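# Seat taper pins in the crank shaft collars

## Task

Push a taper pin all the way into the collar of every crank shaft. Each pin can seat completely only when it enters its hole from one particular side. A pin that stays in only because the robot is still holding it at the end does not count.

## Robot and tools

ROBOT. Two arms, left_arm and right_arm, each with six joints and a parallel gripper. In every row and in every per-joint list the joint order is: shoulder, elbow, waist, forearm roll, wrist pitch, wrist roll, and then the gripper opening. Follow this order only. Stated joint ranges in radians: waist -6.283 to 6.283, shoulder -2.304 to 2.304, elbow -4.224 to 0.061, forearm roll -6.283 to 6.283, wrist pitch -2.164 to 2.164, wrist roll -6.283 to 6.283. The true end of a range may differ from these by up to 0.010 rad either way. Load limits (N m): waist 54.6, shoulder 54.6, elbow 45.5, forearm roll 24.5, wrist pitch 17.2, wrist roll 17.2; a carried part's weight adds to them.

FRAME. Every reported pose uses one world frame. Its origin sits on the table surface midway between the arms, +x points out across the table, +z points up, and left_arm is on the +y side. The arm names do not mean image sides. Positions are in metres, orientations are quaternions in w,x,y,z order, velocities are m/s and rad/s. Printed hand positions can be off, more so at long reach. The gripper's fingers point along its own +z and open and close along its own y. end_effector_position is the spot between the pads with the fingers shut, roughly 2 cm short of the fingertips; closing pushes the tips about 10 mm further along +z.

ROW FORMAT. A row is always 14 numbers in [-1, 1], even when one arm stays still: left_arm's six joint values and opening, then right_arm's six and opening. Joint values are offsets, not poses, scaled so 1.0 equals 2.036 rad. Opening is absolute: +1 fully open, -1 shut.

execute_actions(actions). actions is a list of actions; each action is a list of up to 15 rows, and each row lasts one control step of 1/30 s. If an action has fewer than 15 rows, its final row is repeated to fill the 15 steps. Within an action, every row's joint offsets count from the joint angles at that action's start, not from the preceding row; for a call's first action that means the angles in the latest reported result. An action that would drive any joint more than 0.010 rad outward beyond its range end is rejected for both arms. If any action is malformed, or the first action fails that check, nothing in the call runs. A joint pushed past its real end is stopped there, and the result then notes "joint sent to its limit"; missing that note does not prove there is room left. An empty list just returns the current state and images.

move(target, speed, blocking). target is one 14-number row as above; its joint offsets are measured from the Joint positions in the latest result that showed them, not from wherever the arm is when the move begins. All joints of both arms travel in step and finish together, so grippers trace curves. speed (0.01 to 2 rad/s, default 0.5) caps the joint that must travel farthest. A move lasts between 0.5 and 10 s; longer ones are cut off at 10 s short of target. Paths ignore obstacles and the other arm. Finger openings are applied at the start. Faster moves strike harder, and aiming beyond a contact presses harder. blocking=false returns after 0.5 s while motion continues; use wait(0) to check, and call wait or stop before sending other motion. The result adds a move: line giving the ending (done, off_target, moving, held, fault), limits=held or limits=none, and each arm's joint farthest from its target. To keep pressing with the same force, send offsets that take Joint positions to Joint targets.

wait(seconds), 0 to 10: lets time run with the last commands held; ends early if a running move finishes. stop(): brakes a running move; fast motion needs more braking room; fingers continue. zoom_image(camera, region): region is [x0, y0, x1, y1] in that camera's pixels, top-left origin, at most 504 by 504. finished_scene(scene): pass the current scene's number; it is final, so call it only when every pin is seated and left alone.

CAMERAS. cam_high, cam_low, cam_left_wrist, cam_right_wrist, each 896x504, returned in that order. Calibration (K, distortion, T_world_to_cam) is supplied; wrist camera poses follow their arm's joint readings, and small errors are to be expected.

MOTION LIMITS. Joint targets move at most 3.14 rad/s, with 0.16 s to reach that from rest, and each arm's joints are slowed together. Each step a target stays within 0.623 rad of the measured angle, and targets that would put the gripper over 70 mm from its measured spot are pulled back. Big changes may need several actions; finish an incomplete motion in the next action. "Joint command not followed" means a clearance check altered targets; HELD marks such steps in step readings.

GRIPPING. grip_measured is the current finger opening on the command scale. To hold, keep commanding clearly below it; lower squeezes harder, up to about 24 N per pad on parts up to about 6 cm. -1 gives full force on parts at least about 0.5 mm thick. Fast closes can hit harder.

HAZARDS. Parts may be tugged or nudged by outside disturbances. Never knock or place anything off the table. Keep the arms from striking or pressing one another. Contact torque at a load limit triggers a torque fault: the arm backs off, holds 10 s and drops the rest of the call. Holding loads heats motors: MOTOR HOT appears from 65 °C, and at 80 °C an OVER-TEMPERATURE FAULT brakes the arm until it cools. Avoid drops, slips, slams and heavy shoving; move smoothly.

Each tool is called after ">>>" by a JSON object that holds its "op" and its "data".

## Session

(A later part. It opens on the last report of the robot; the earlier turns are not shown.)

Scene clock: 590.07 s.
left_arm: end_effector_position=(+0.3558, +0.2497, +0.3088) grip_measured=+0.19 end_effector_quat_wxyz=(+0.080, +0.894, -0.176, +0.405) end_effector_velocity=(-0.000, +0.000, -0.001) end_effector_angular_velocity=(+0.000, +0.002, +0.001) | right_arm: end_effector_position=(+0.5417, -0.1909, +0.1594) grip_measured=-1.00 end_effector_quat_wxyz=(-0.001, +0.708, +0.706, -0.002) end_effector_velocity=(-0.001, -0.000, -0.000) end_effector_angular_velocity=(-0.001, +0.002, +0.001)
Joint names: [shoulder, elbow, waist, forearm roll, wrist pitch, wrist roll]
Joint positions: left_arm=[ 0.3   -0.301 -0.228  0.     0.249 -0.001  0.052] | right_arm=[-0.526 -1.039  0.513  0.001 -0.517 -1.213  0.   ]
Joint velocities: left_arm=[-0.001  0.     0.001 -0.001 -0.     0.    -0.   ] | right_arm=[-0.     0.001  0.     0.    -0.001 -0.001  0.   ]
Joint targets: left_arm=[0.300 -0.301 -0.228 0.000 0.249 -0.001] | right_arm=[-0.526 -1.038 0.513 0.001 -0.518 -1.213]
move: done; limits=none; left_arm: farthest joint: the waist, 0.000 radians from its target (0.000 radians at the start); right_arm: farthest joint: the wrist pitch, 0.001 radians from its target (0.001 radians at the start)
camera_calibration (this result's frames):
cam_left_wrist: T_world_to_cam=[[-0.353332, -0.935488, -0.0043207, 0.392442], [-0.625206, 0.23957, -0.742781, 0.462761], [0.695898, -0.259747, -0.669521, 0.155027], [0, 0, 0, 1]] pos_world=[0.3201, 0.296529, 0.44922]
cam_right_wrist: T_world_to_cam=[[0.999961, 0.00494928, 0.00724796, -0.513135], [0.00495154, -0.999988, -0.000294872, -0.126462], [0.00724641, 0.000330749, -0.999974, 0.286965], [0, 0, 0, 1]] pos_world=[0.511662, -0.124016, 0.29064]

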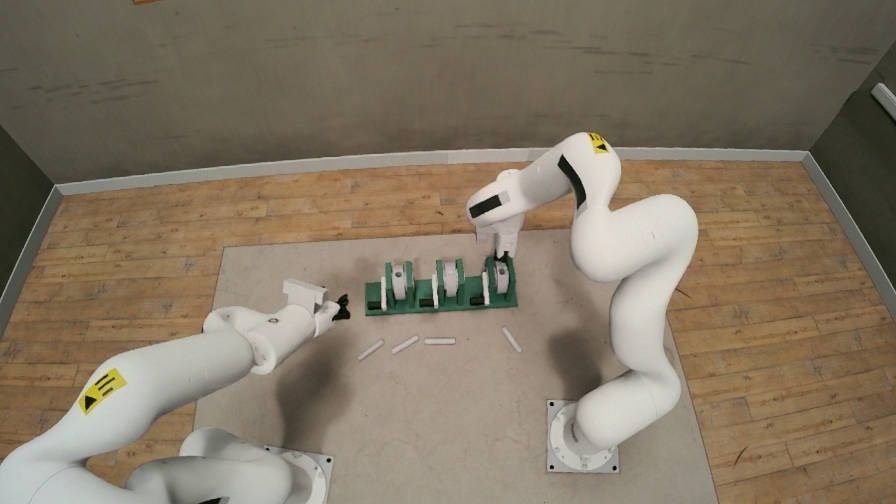

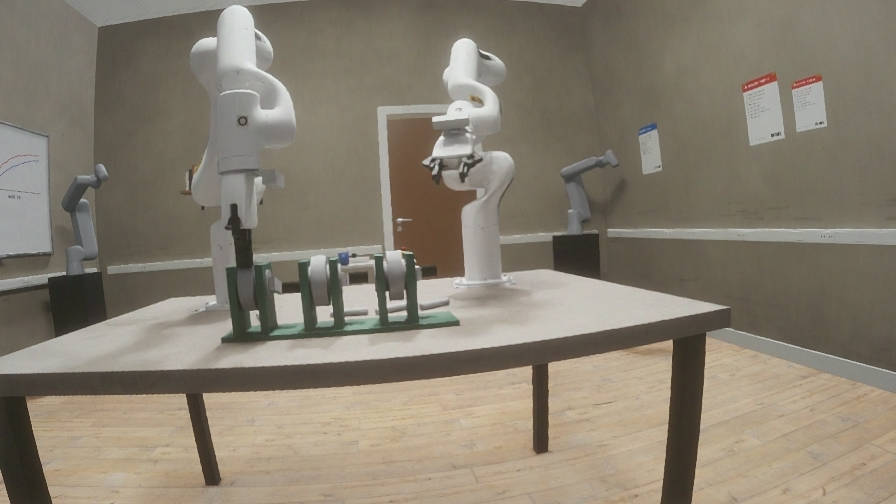

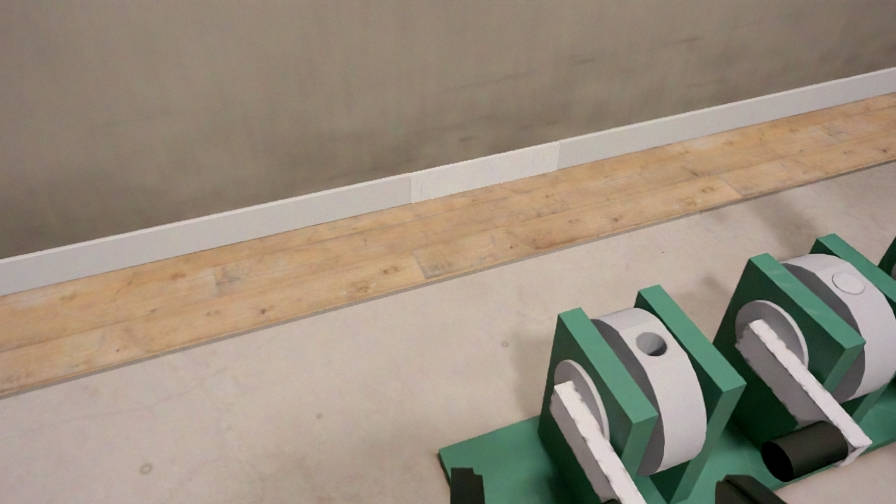

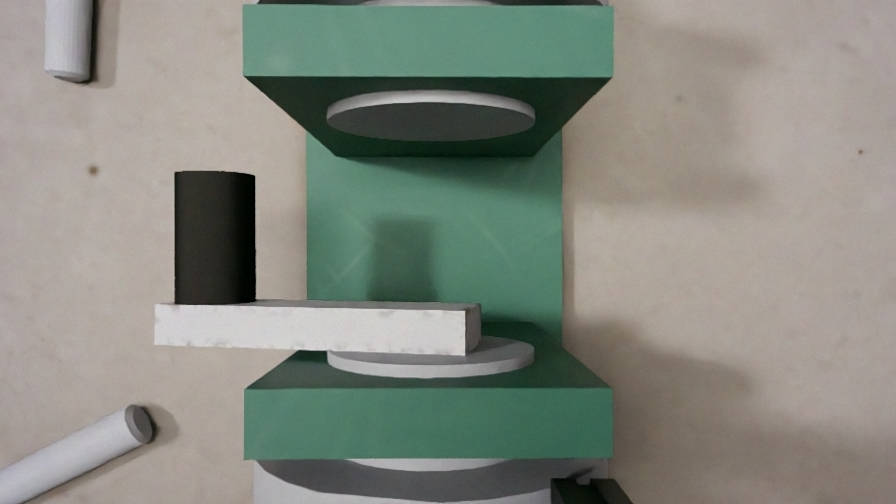

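>>> {"op": "move", "data": {"target": [0,0,0,0,0,0,0.2,0.02,0,0,0,-0.02,0,-1], "speed": 0.1}}

>>> {"op": "move", "data": {"target": [0,0,0,0,0,0,0.2,0.032,0.0518,0.0128,0,0.0198,0.0128,-1], "speed": 0.15}}

>>> {"op": "move", "data": {"target": [0,0,0,0,0,0,0.2,-0.0135,0,0,0,0.0135,0,-1], "speed": 0.02}}

Scene clock: 609.83 s.
left_arm: end_effector_position=(+0.3558, +0.2497, +0.3088) grip_measured=+0.19 end_effector_quat_wxyz=(+0.080, +0.894, -0.176, +0.405) end_effector_velocity=(+0.000, -0.000, -0.000) end_effector_angular_velocity=(+0.000, -0.001, -0.001) | right_arm: end_effector_position=(+0.5396, -0.1917, +0.1809) grip_measured=-1.00 end_effector_quat_wxyz=(-0.001, +0.708, +0.706, -0.002) end_effector_velocity=(+0.001, +0.001, +0.002) end_effector_angular_velocity=(+0.002, -0.004, +0.002)
Joint names: [shoulder, elbow, waist, forearm roll, wrist pitch, wrist roll]
Joint positions: left_arm=[ 0.3   -0.301 -0.228  0.     0.249 -0.001  0.052] | right_arm=[-0.485 -1.038  0.513  0.001 -0.558 -1.213  0.   ]
Joint velocities: left_arm=[-0.     0.     0.     0.001  0.001  0.    -0.   ] | right_arm=[ 0.002 -0.002  0.002 -0.     0.001 -0.     0.   ]
Joint targets: left_arm=[0.300 -0.301 -0.228 0.000 0.249 -0.001] | right_arm=[-0.485 -1.039 0.513 0.001 -0.558 -1.213]
move: done; limits=none; left_arm: farthest joint: the waist, 0.000 radians from its target (0.000 radians at the start); right_arm: farthest joint: the elbow, 0.001 radians from its target (0.000 radians at the start)
camera_calibration (this result's frames):
cam_left_wrist: T_world_to_cam=[[-0.353332, -0.935488, -0.0043207, 0.392442], [-0.625206, 0.23957, -0.742781, 0.462761], [0.695898, -0.259747, -0.669521, 0.155027], [0, 0, 0, 1]] pos_world=[0.3201, 0.296529, 0.44922]
cam_right_wrist: T_world_to_cam=[[0.999965, 0.00497173, 0.00675219, -0.5111], [0.00497281, -0.999988, -0.000142929, -0.127258], [0.0067514, 0.000176501, -0.999977, 0.308791], [0, 0, 0, 1]] pos_world=[0.50963, -0.12477, 0.312216]

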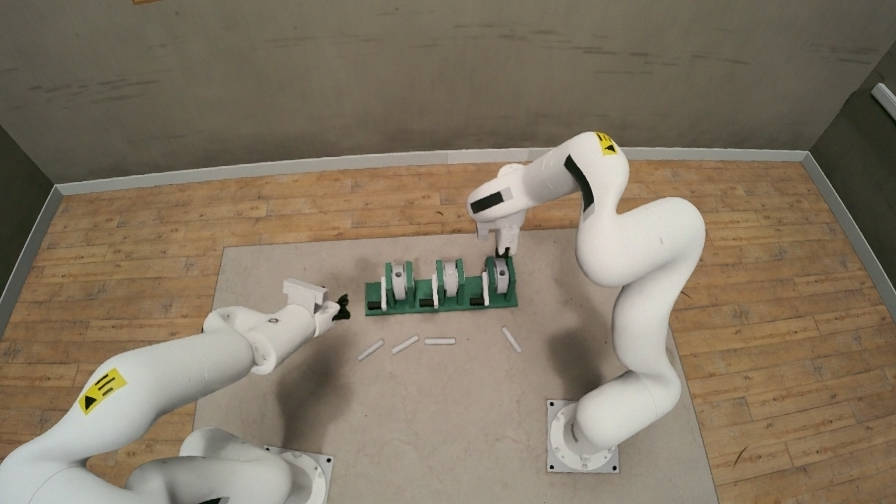

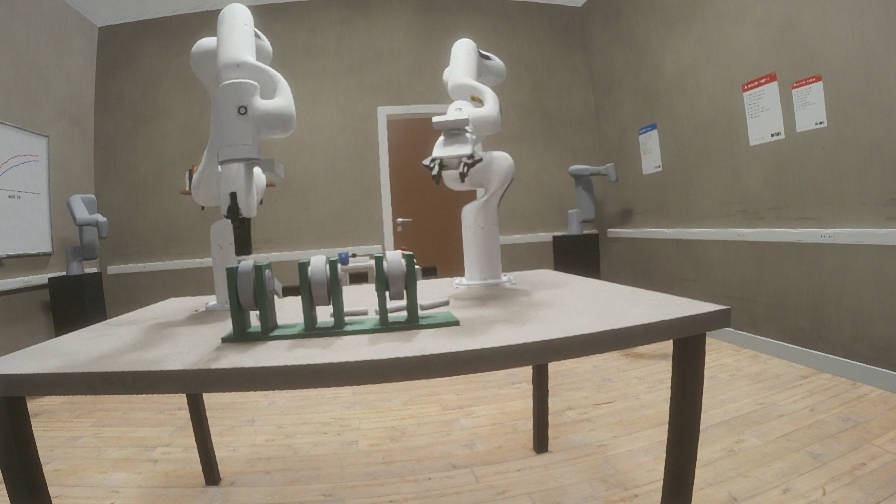

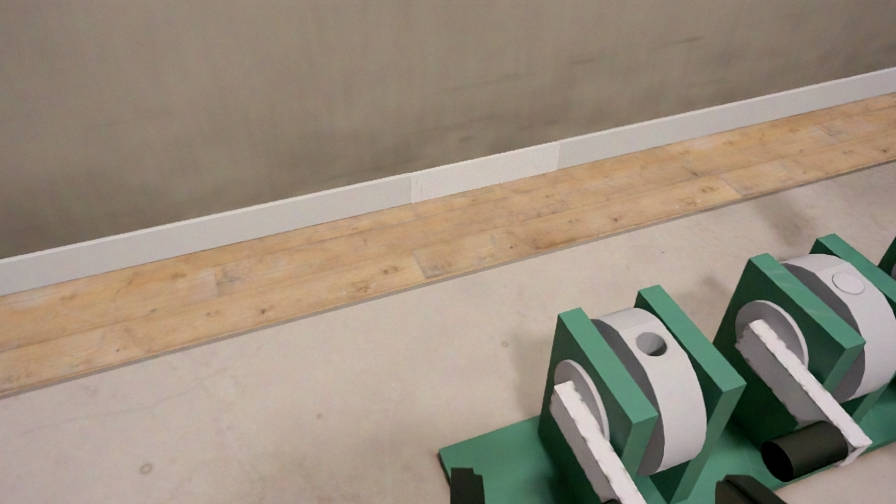

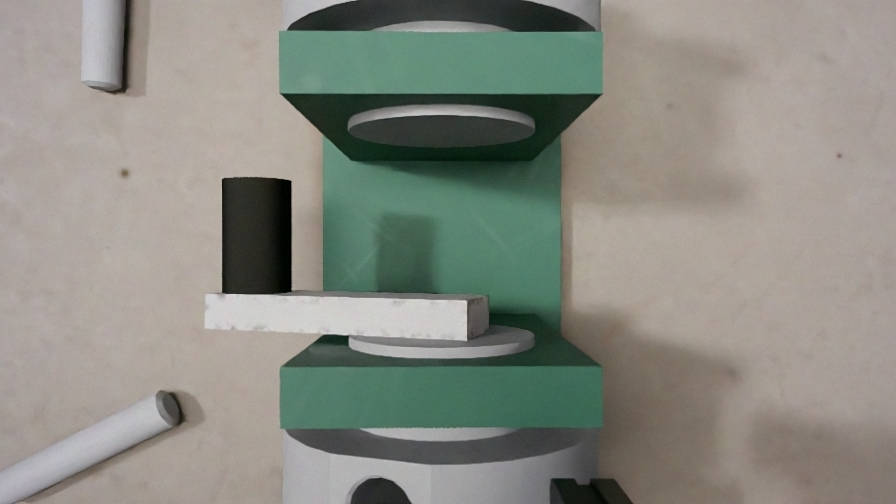

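Scene clock: 610.87 s.
left_arm: end_effector_position=(+0.3558, +0.2497, +0.3088) grip_measured=+0.19 end_effector_quat_wxyz=(+0.080, +0.894, -0.176, +0.405) end_effector_velocity=(-0.000, +0.000, -0.001) end_effector_angular_velocity=(+0.000, +0.002, +0.001) | right_arm: end_effector_position=(+0.5026, -0.1917, +0.1781) grip_measured=-1.00 end_effector_quat_wxyz=(-0.001, +0.708, +0.706, -0.002) end_effector_velocity=(-0.000, +0.000, +0.001) end_effector_angular_velocity=(+0.001, -0.002, -0.000)
Joint names: [shoulder, elbow, waist, forearm roll, wrist pitch, wrist roll]
Joint positions: left_arm=[ 0.3   -0.301 -0.228  0.     0.249 -0.001  0.052] | right_arm=[-0.42  -0.933  0.539  0.001 -0.518 -1.187  0.   ]
Joint velocities: left_arm=[-0.     0.     0.001 -0.001 -0.002 -0.    -0.   ] | right_arm=[ 0.003  0.001  0.001  0.    -0.     0.001  0.   ]
Joint targets: left_arm=[0.300 -0.301 -0.228 0.000 0.249 -0.001] | right_arm=[-0.420 -0.933 0.539 0.001 -0.518 -1.187]
move: done; limits=none; left_arm: farthest joint: the waist, 0.000 radians from its target (0.000 radians at the start); right_arm: farthest joint: the elbow, 0.001 radians from its target (0.106 radians at the start)
camera_calibration (this result's frames):
cam_left_wrist: T_world_to_cam=[[-0.353332, -0.935488, -0.00432067, 0.392442], [-0.625206, 0.23957, -0.742781, 0.462761], [0.695898, -0.259747, -0.669521, 0.155027], [0, 0, 0, 1]] pos_world=[0.3201, 0.296529, 0.44922]
cam_right_wrist: T_world_to_cam=[[0.999964, 0.00490732, 0.00685171, -0.474119], [0.00490762, -0.999988, -0.0000269612, -0.127032], [0.00685149, 0.0000605858, -0.999977, 0.306138], [0, 0, 0, 1]] pos_world=[0.472628, -0.124722, 0.309376]

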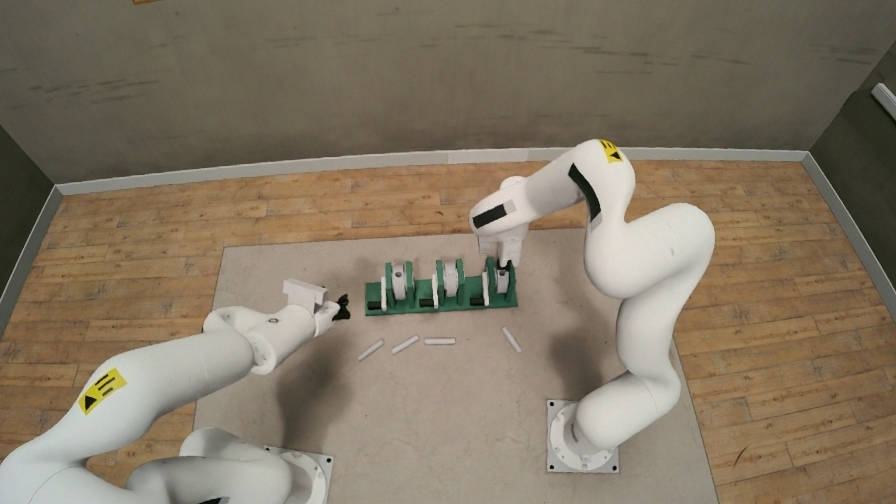

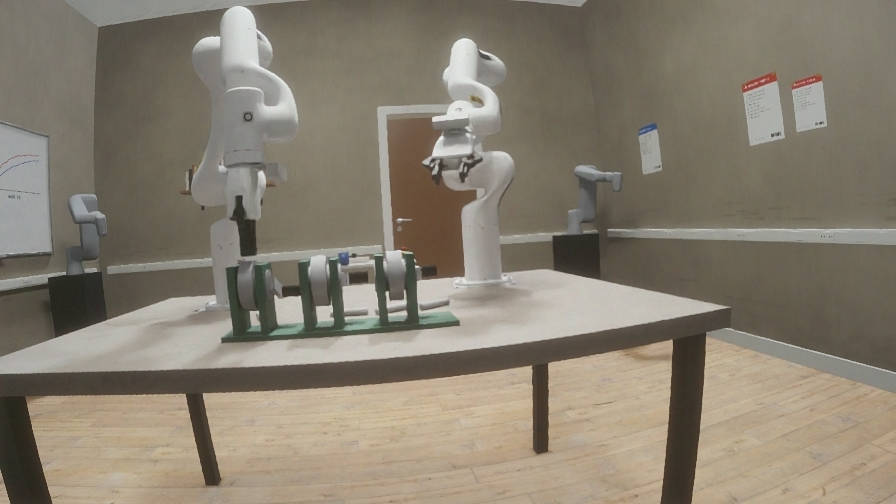

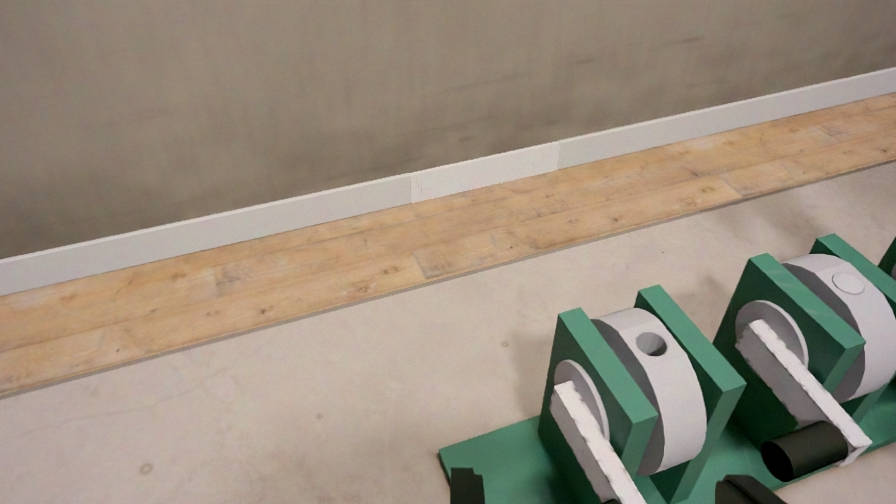

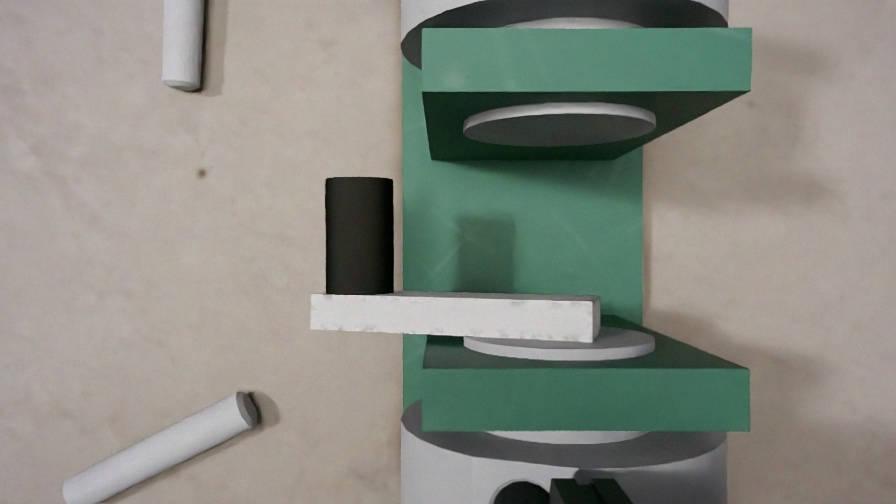

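Scene clock: 612.53 s.
left_arm: end_effector_position=(+0.3558, +0.2497, +0.3088) grip_measured=+0.19 end_effector_quat_wxyz=(+0.080, +0.894, -0.176, +0.405) end_effector_velocity=(+0.000, +0.000, +0.000) end_effector_angular_velocity=(-0.001, -0.002, +0.000) | right_arm: end_effector_position=(+0.5068, -0.1901, +0.1677) grip_measured=-1.00 end_effector_quat_wxyz=(+0.001, +0.708, +0.706, +0.002) end_effector_velocity=(-0.000, +0.000, -0.000) end_effector_angular_velocity=(+0.000, +0.001, -0.000)
Joint names: [shoulder, elbow, waist, forearm roll, wrist pitch, wrist roll]
Joint positions: left_arm=[ 0.3   -0.301 -0.228  0.     0.249 -0.001  0.052] | right_arm=[-0.444 -0.937  0.538  0.001 -0.49  -1.187  0.   ]
Joint velocities: left_arm=[ 0.    -0.     0.     0.     0.002  0.    -0.   ] | right_arm=[-0.    -0.     0.001  0.001 -0.001  0.     0.   ]
Joint targets: left_arm=[0.300 -0.301 -0.228 0.000 0.249 -0.001] | right_arm=[-0.448 -0.933 0.539 0.001 -0.490 -1.187]
move: done; limits=none; left_arm: farthest joint: the waist, 0.000 radians from its target (0.000 radians at the start); right_arm: farthest joint: the shoulder, 0.004 radians from its target (0.027 radians at the start)
camera_calibration (this result's frames):
cam_left_wrist: T_world_to_cam=[[-0.353332, -0.935488, -0.0043207, 0.392442], [-0.625206, 0.23957, -0.742781, 0.462761], [0.695898, -0.259747, -0.669521, 0.155027], [0, 0, 0, 1]] pos_world=[0.3201, 0.296529, 0.44922]
cam_right_wrist: T_world_to_cam=[[0.99988, 0.00481826, 0.0147494, -0.479613], [0.00486404, -0.999983, -0.00306994, -0.124914], [0.0147343, 0.00314131, -0.999887, 0.292287], [0, 0, 0, 1]] pos_world=[0.475856, -0.123519, 0.298945]

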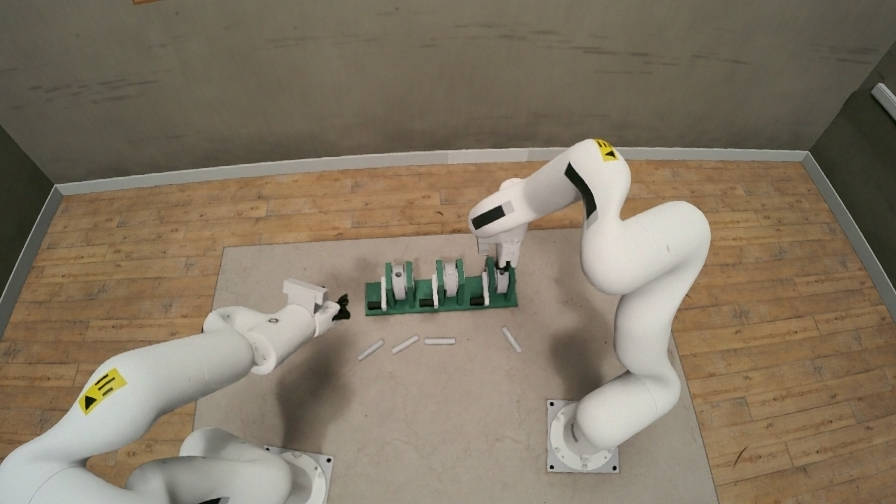

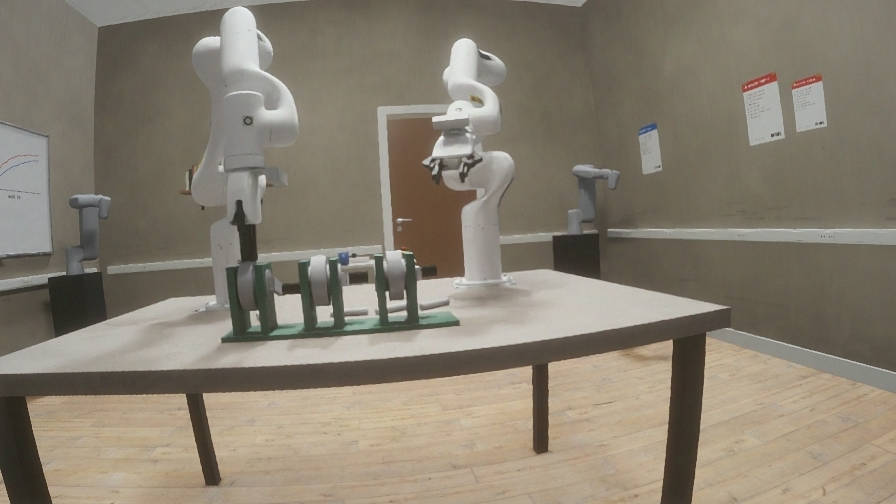

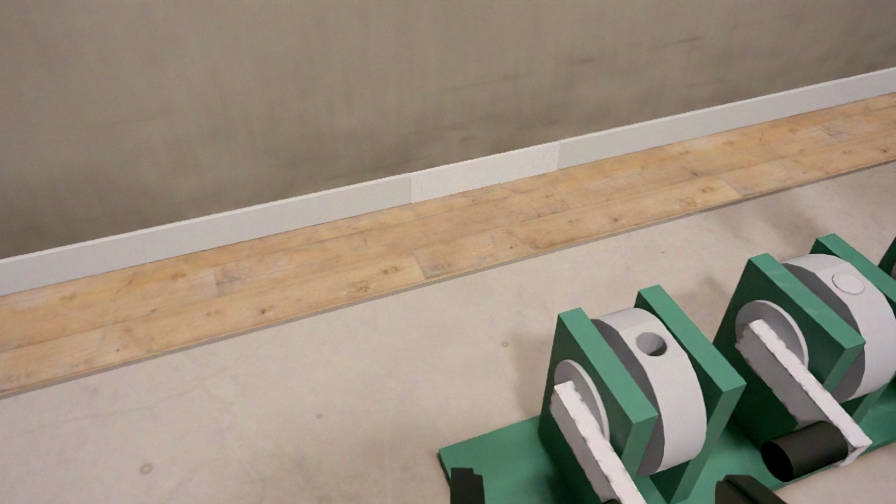

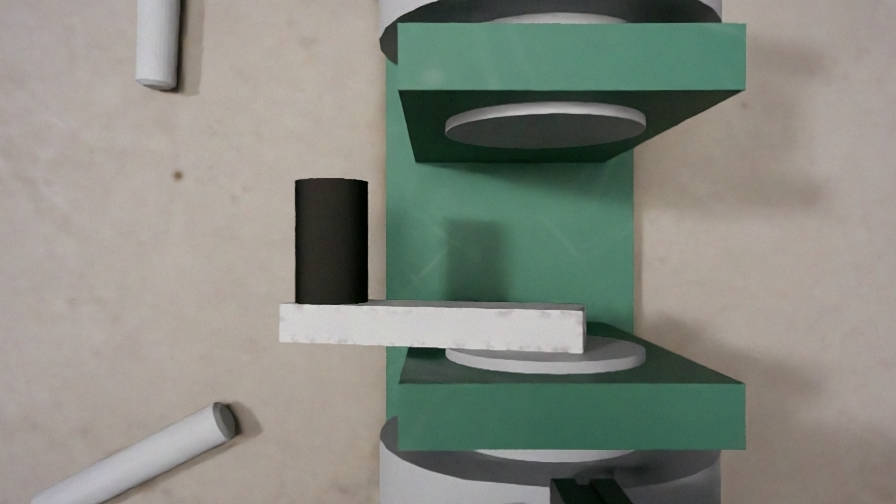

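>>> {"op": "move", "data": {"target": [0,0,0,0,0,0,0.2,-0.015,-0.017,-0.004,0,-0.004,-0.004,-1], "speed": 0.02}}

>>> {"op": "move", "data": {"target": [0,0,0,0,0,0,0.2,0.05,-0.011,0,0,-0.061,0,-1], "speed": 0.15}}

Scene clock: 628.33 s.
left_arm: end_effector_position=(+0.3558, +0.2497, +0.3088) grip_measured=+0.19 end_effector_quat_wxyz=(+0.080, +0.894, -0.176, +0.405) end_effector_velocity=(+0.000, +0.001, +0.000) end_effector_angular_velocity=(-0.001, -0.001, +0.001) | right_arm: end_effector_position=(+0.5208, -0.1890, +0.1661) grip_measured=-1.00 end_effector_quat_wxyz=(+0.001, +0.708, +0.706, +0.003) end_effector_velocity=(+0.000, +0.000, +0.000) end_effector_angular_velocity=(+0.000, -0.000, +0.000)
Joint names: [shoulder, elbow, waist, forearm roll, wrist pitch, wrist roll]
Joint positions: left_arm=[ 0.3   -0.301 -0.228  0.     0.249 -0.001  0.052] | right_arm=[-0.472 -0.975  0.53   0.001 -0.497 -1.195  0.   ]
Joint velocities: left_arm=[ 0.001  0.     0.001 -0.     0.001  0.     0.   ] | right_arm=[-0.    -0.001 -0.     0.    -0.001 -0.001  0.   ]
Joint targets: left_arm=[0.300 -0.301 -0.228 0.000 0.249 -0.001] | right_arm=[-0.474 -0.972 0.530 0.001 -0.498 -1.195]
move: done; limits=none; left_arm: farthest joint: the waist, 0.000 radians from its target (0.000 radians at the start); right_arm: farthest joint: the elbow, 0.004 radians from its target (0.034 radians at the start)
camera_calibration (this result's frames):
cam_left_wrist: T_world_to_cam=[[-0.353332, -0.935488, -0.00432075, 0.392442], [-0.625206, 0.23957, -0.742781, 0.462761], [0.695898, -0.259747, -0.669521, 0.155027], [0, 0, 0, 1]] pos_world=[0.3201, 0.296529, 0.44922]
cam_right_wrist: T_world_to_cam=[[0.999848, 0.00481662, 0.0167674, -0.493865], [0.00488153, -0.999981, -0.00383188, -0.123764], [0.0167486, 0.00391315, -0.999852, 0.289578], [0, 0, 0, 1]] pos_world=[0.489544, -0.122516, 0.297341]

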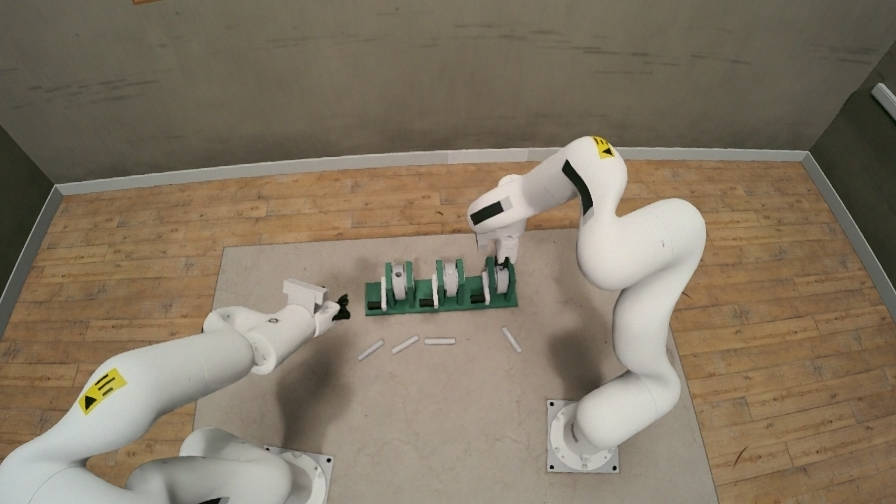

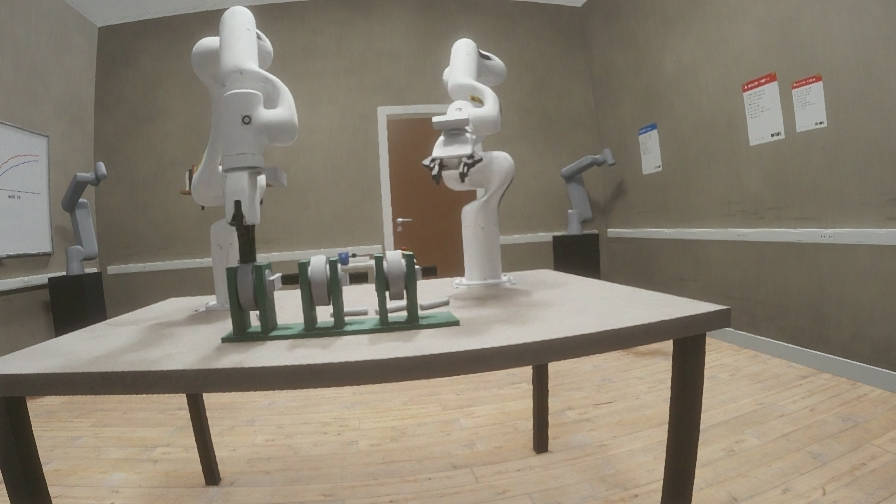

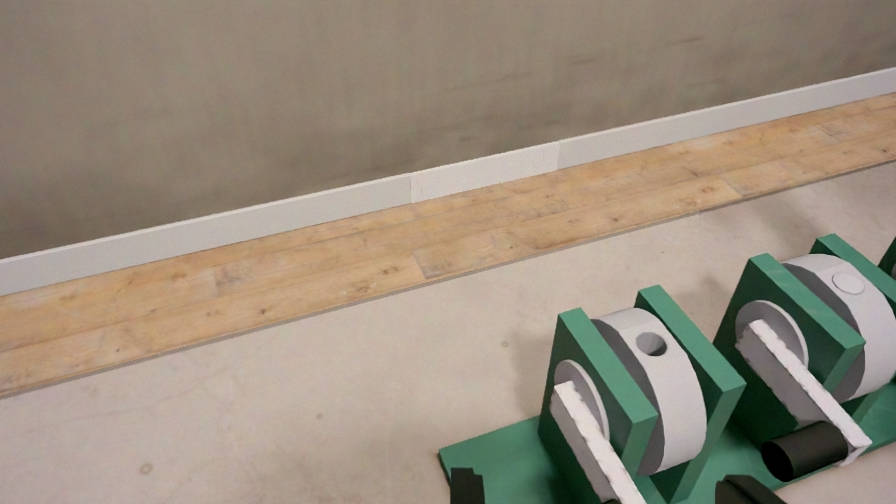

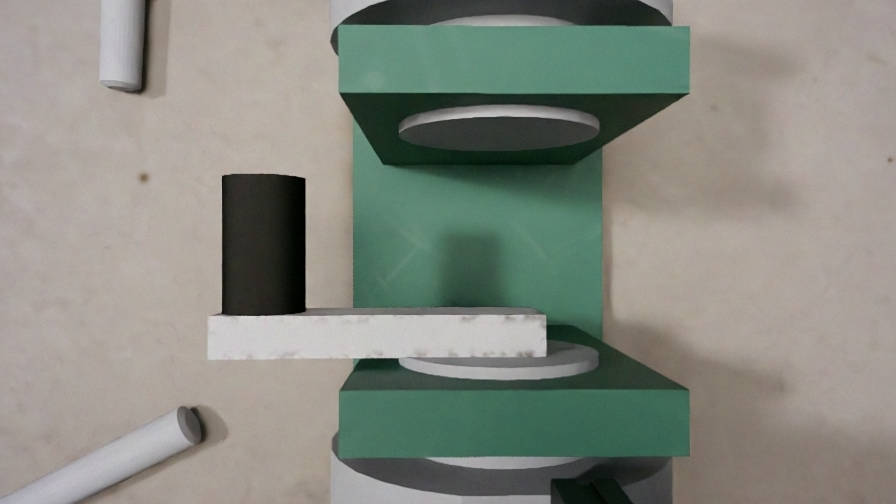

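Scene clock: 629.50 s.
left_arm: end_effector_position=(+0.3558, +0.2497, +0.3088) grip_measured=+0.19 end_effector_quat_wxyz=(+0.080, +0.894, -0.176, +0.405) end_effector_velocity=(+0.000, -0.000, +0.001) end_effector_angular_velocity=(-0.001, -0.002, +0.000) | right_arm: end_effector_position=(+0.5193, -0.1896, +0.2262) grip_measured=-1.00 end_effector_quat_wxyz=(+0.001, +0.708, +0.706, +0.003) end_effector_velocity=(-0.000, +0.000, +0.000) end_effector_angular_velocity=(+0.000, -0.000, -0.000)
Joint names: [shoulder, elbow, waist, forearm roll, wrist pitch, wrist roll]
Joint positions: left_arm=[ 0.3   -0.301 -0.228  0.     0.249 -0.001  0.052] | right_arm=[-0.37  -0.998  0.53   0.001 -0.621 -1.195  0.   ]
Joint velocities: left_arm=[ 0.002  0.    -0.    -0.     0.001 -0.     0.   ] | right_arm=[ 0.001 -0.     0.001  0.001 -0.001  0.     0.   ]
Joint targets: left_arm=[0.300 -0.301 -0.228 0.000 0.249 -0.001] | right_arm=[-0.370 -0.998 0.530 0.001 -0.621 -1.195]
move: done; limits=none; left_arm: farthest joint: the waist, 0.000 radians from its target (0.000 radians at the start); right_arm: farthest joint: the waist, 0.000 radians from its target (0.000 radians at the start)
camera_calibration (this result's frames):
cam_left_wrist: T_world_to_cam=[[-0.353332, -0.935488, -0.00432087, 0.392442], [-0.625206, 0.23957, -0.742781, 0.462761], [0.695898, -0.259747, -0.669521, 0.155027], [0, 0, 0, 1]] pos_world=[0.3201, 0.296529, 0.44922]
cam_right_wrist: T_world_to_cam=[[0.999853, 0.00487068, 0.016423, -0.493242], [0.00493342, -0.999981, -0.00378182, -0.124149], [0.0164043, 0.00386229, -0.999858, 0.349847], [0, 0, 0, 1]] pos_world=[0.488043, -0.123095, 0.357428]

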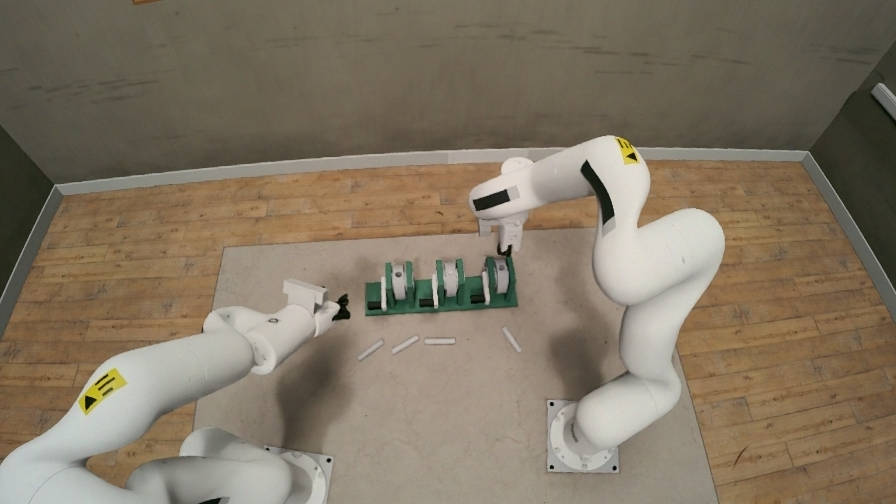

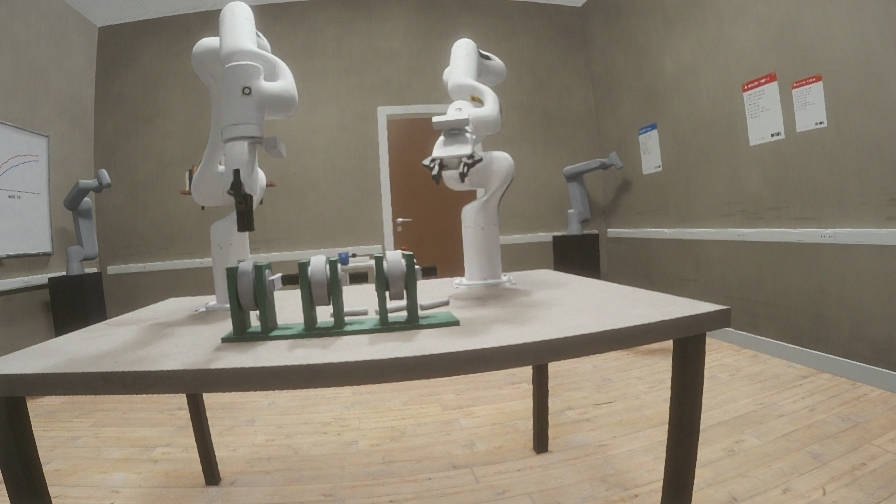

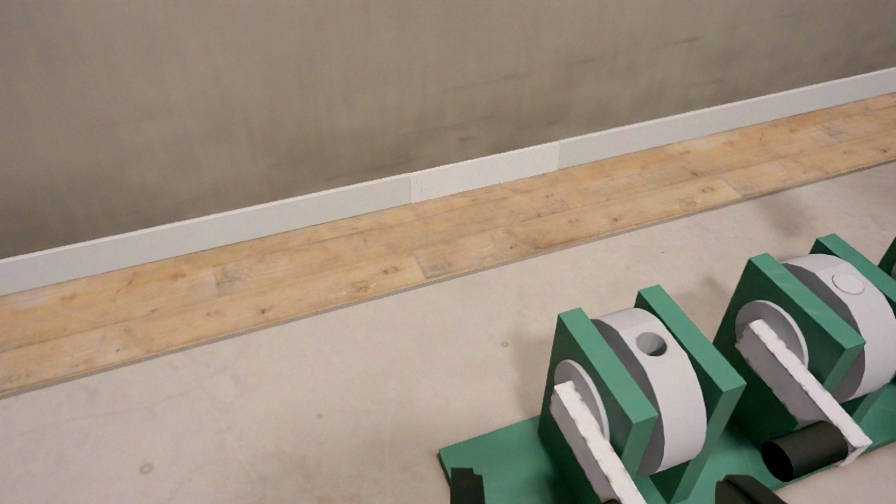

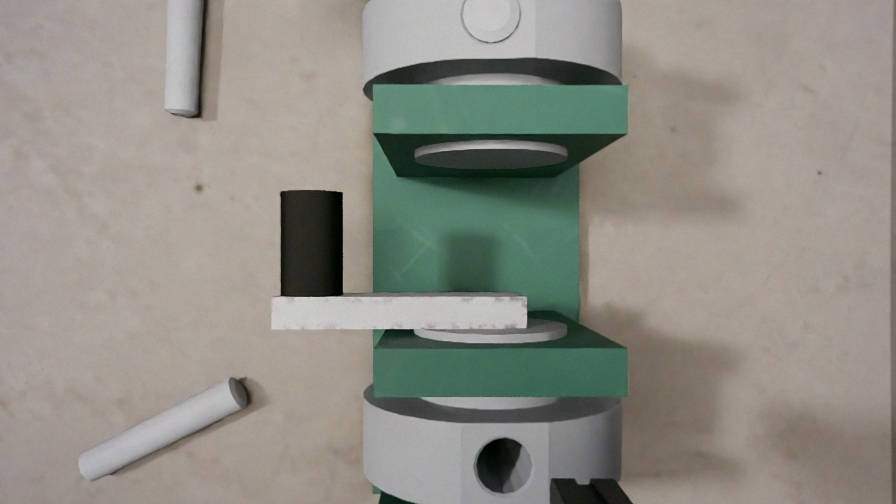

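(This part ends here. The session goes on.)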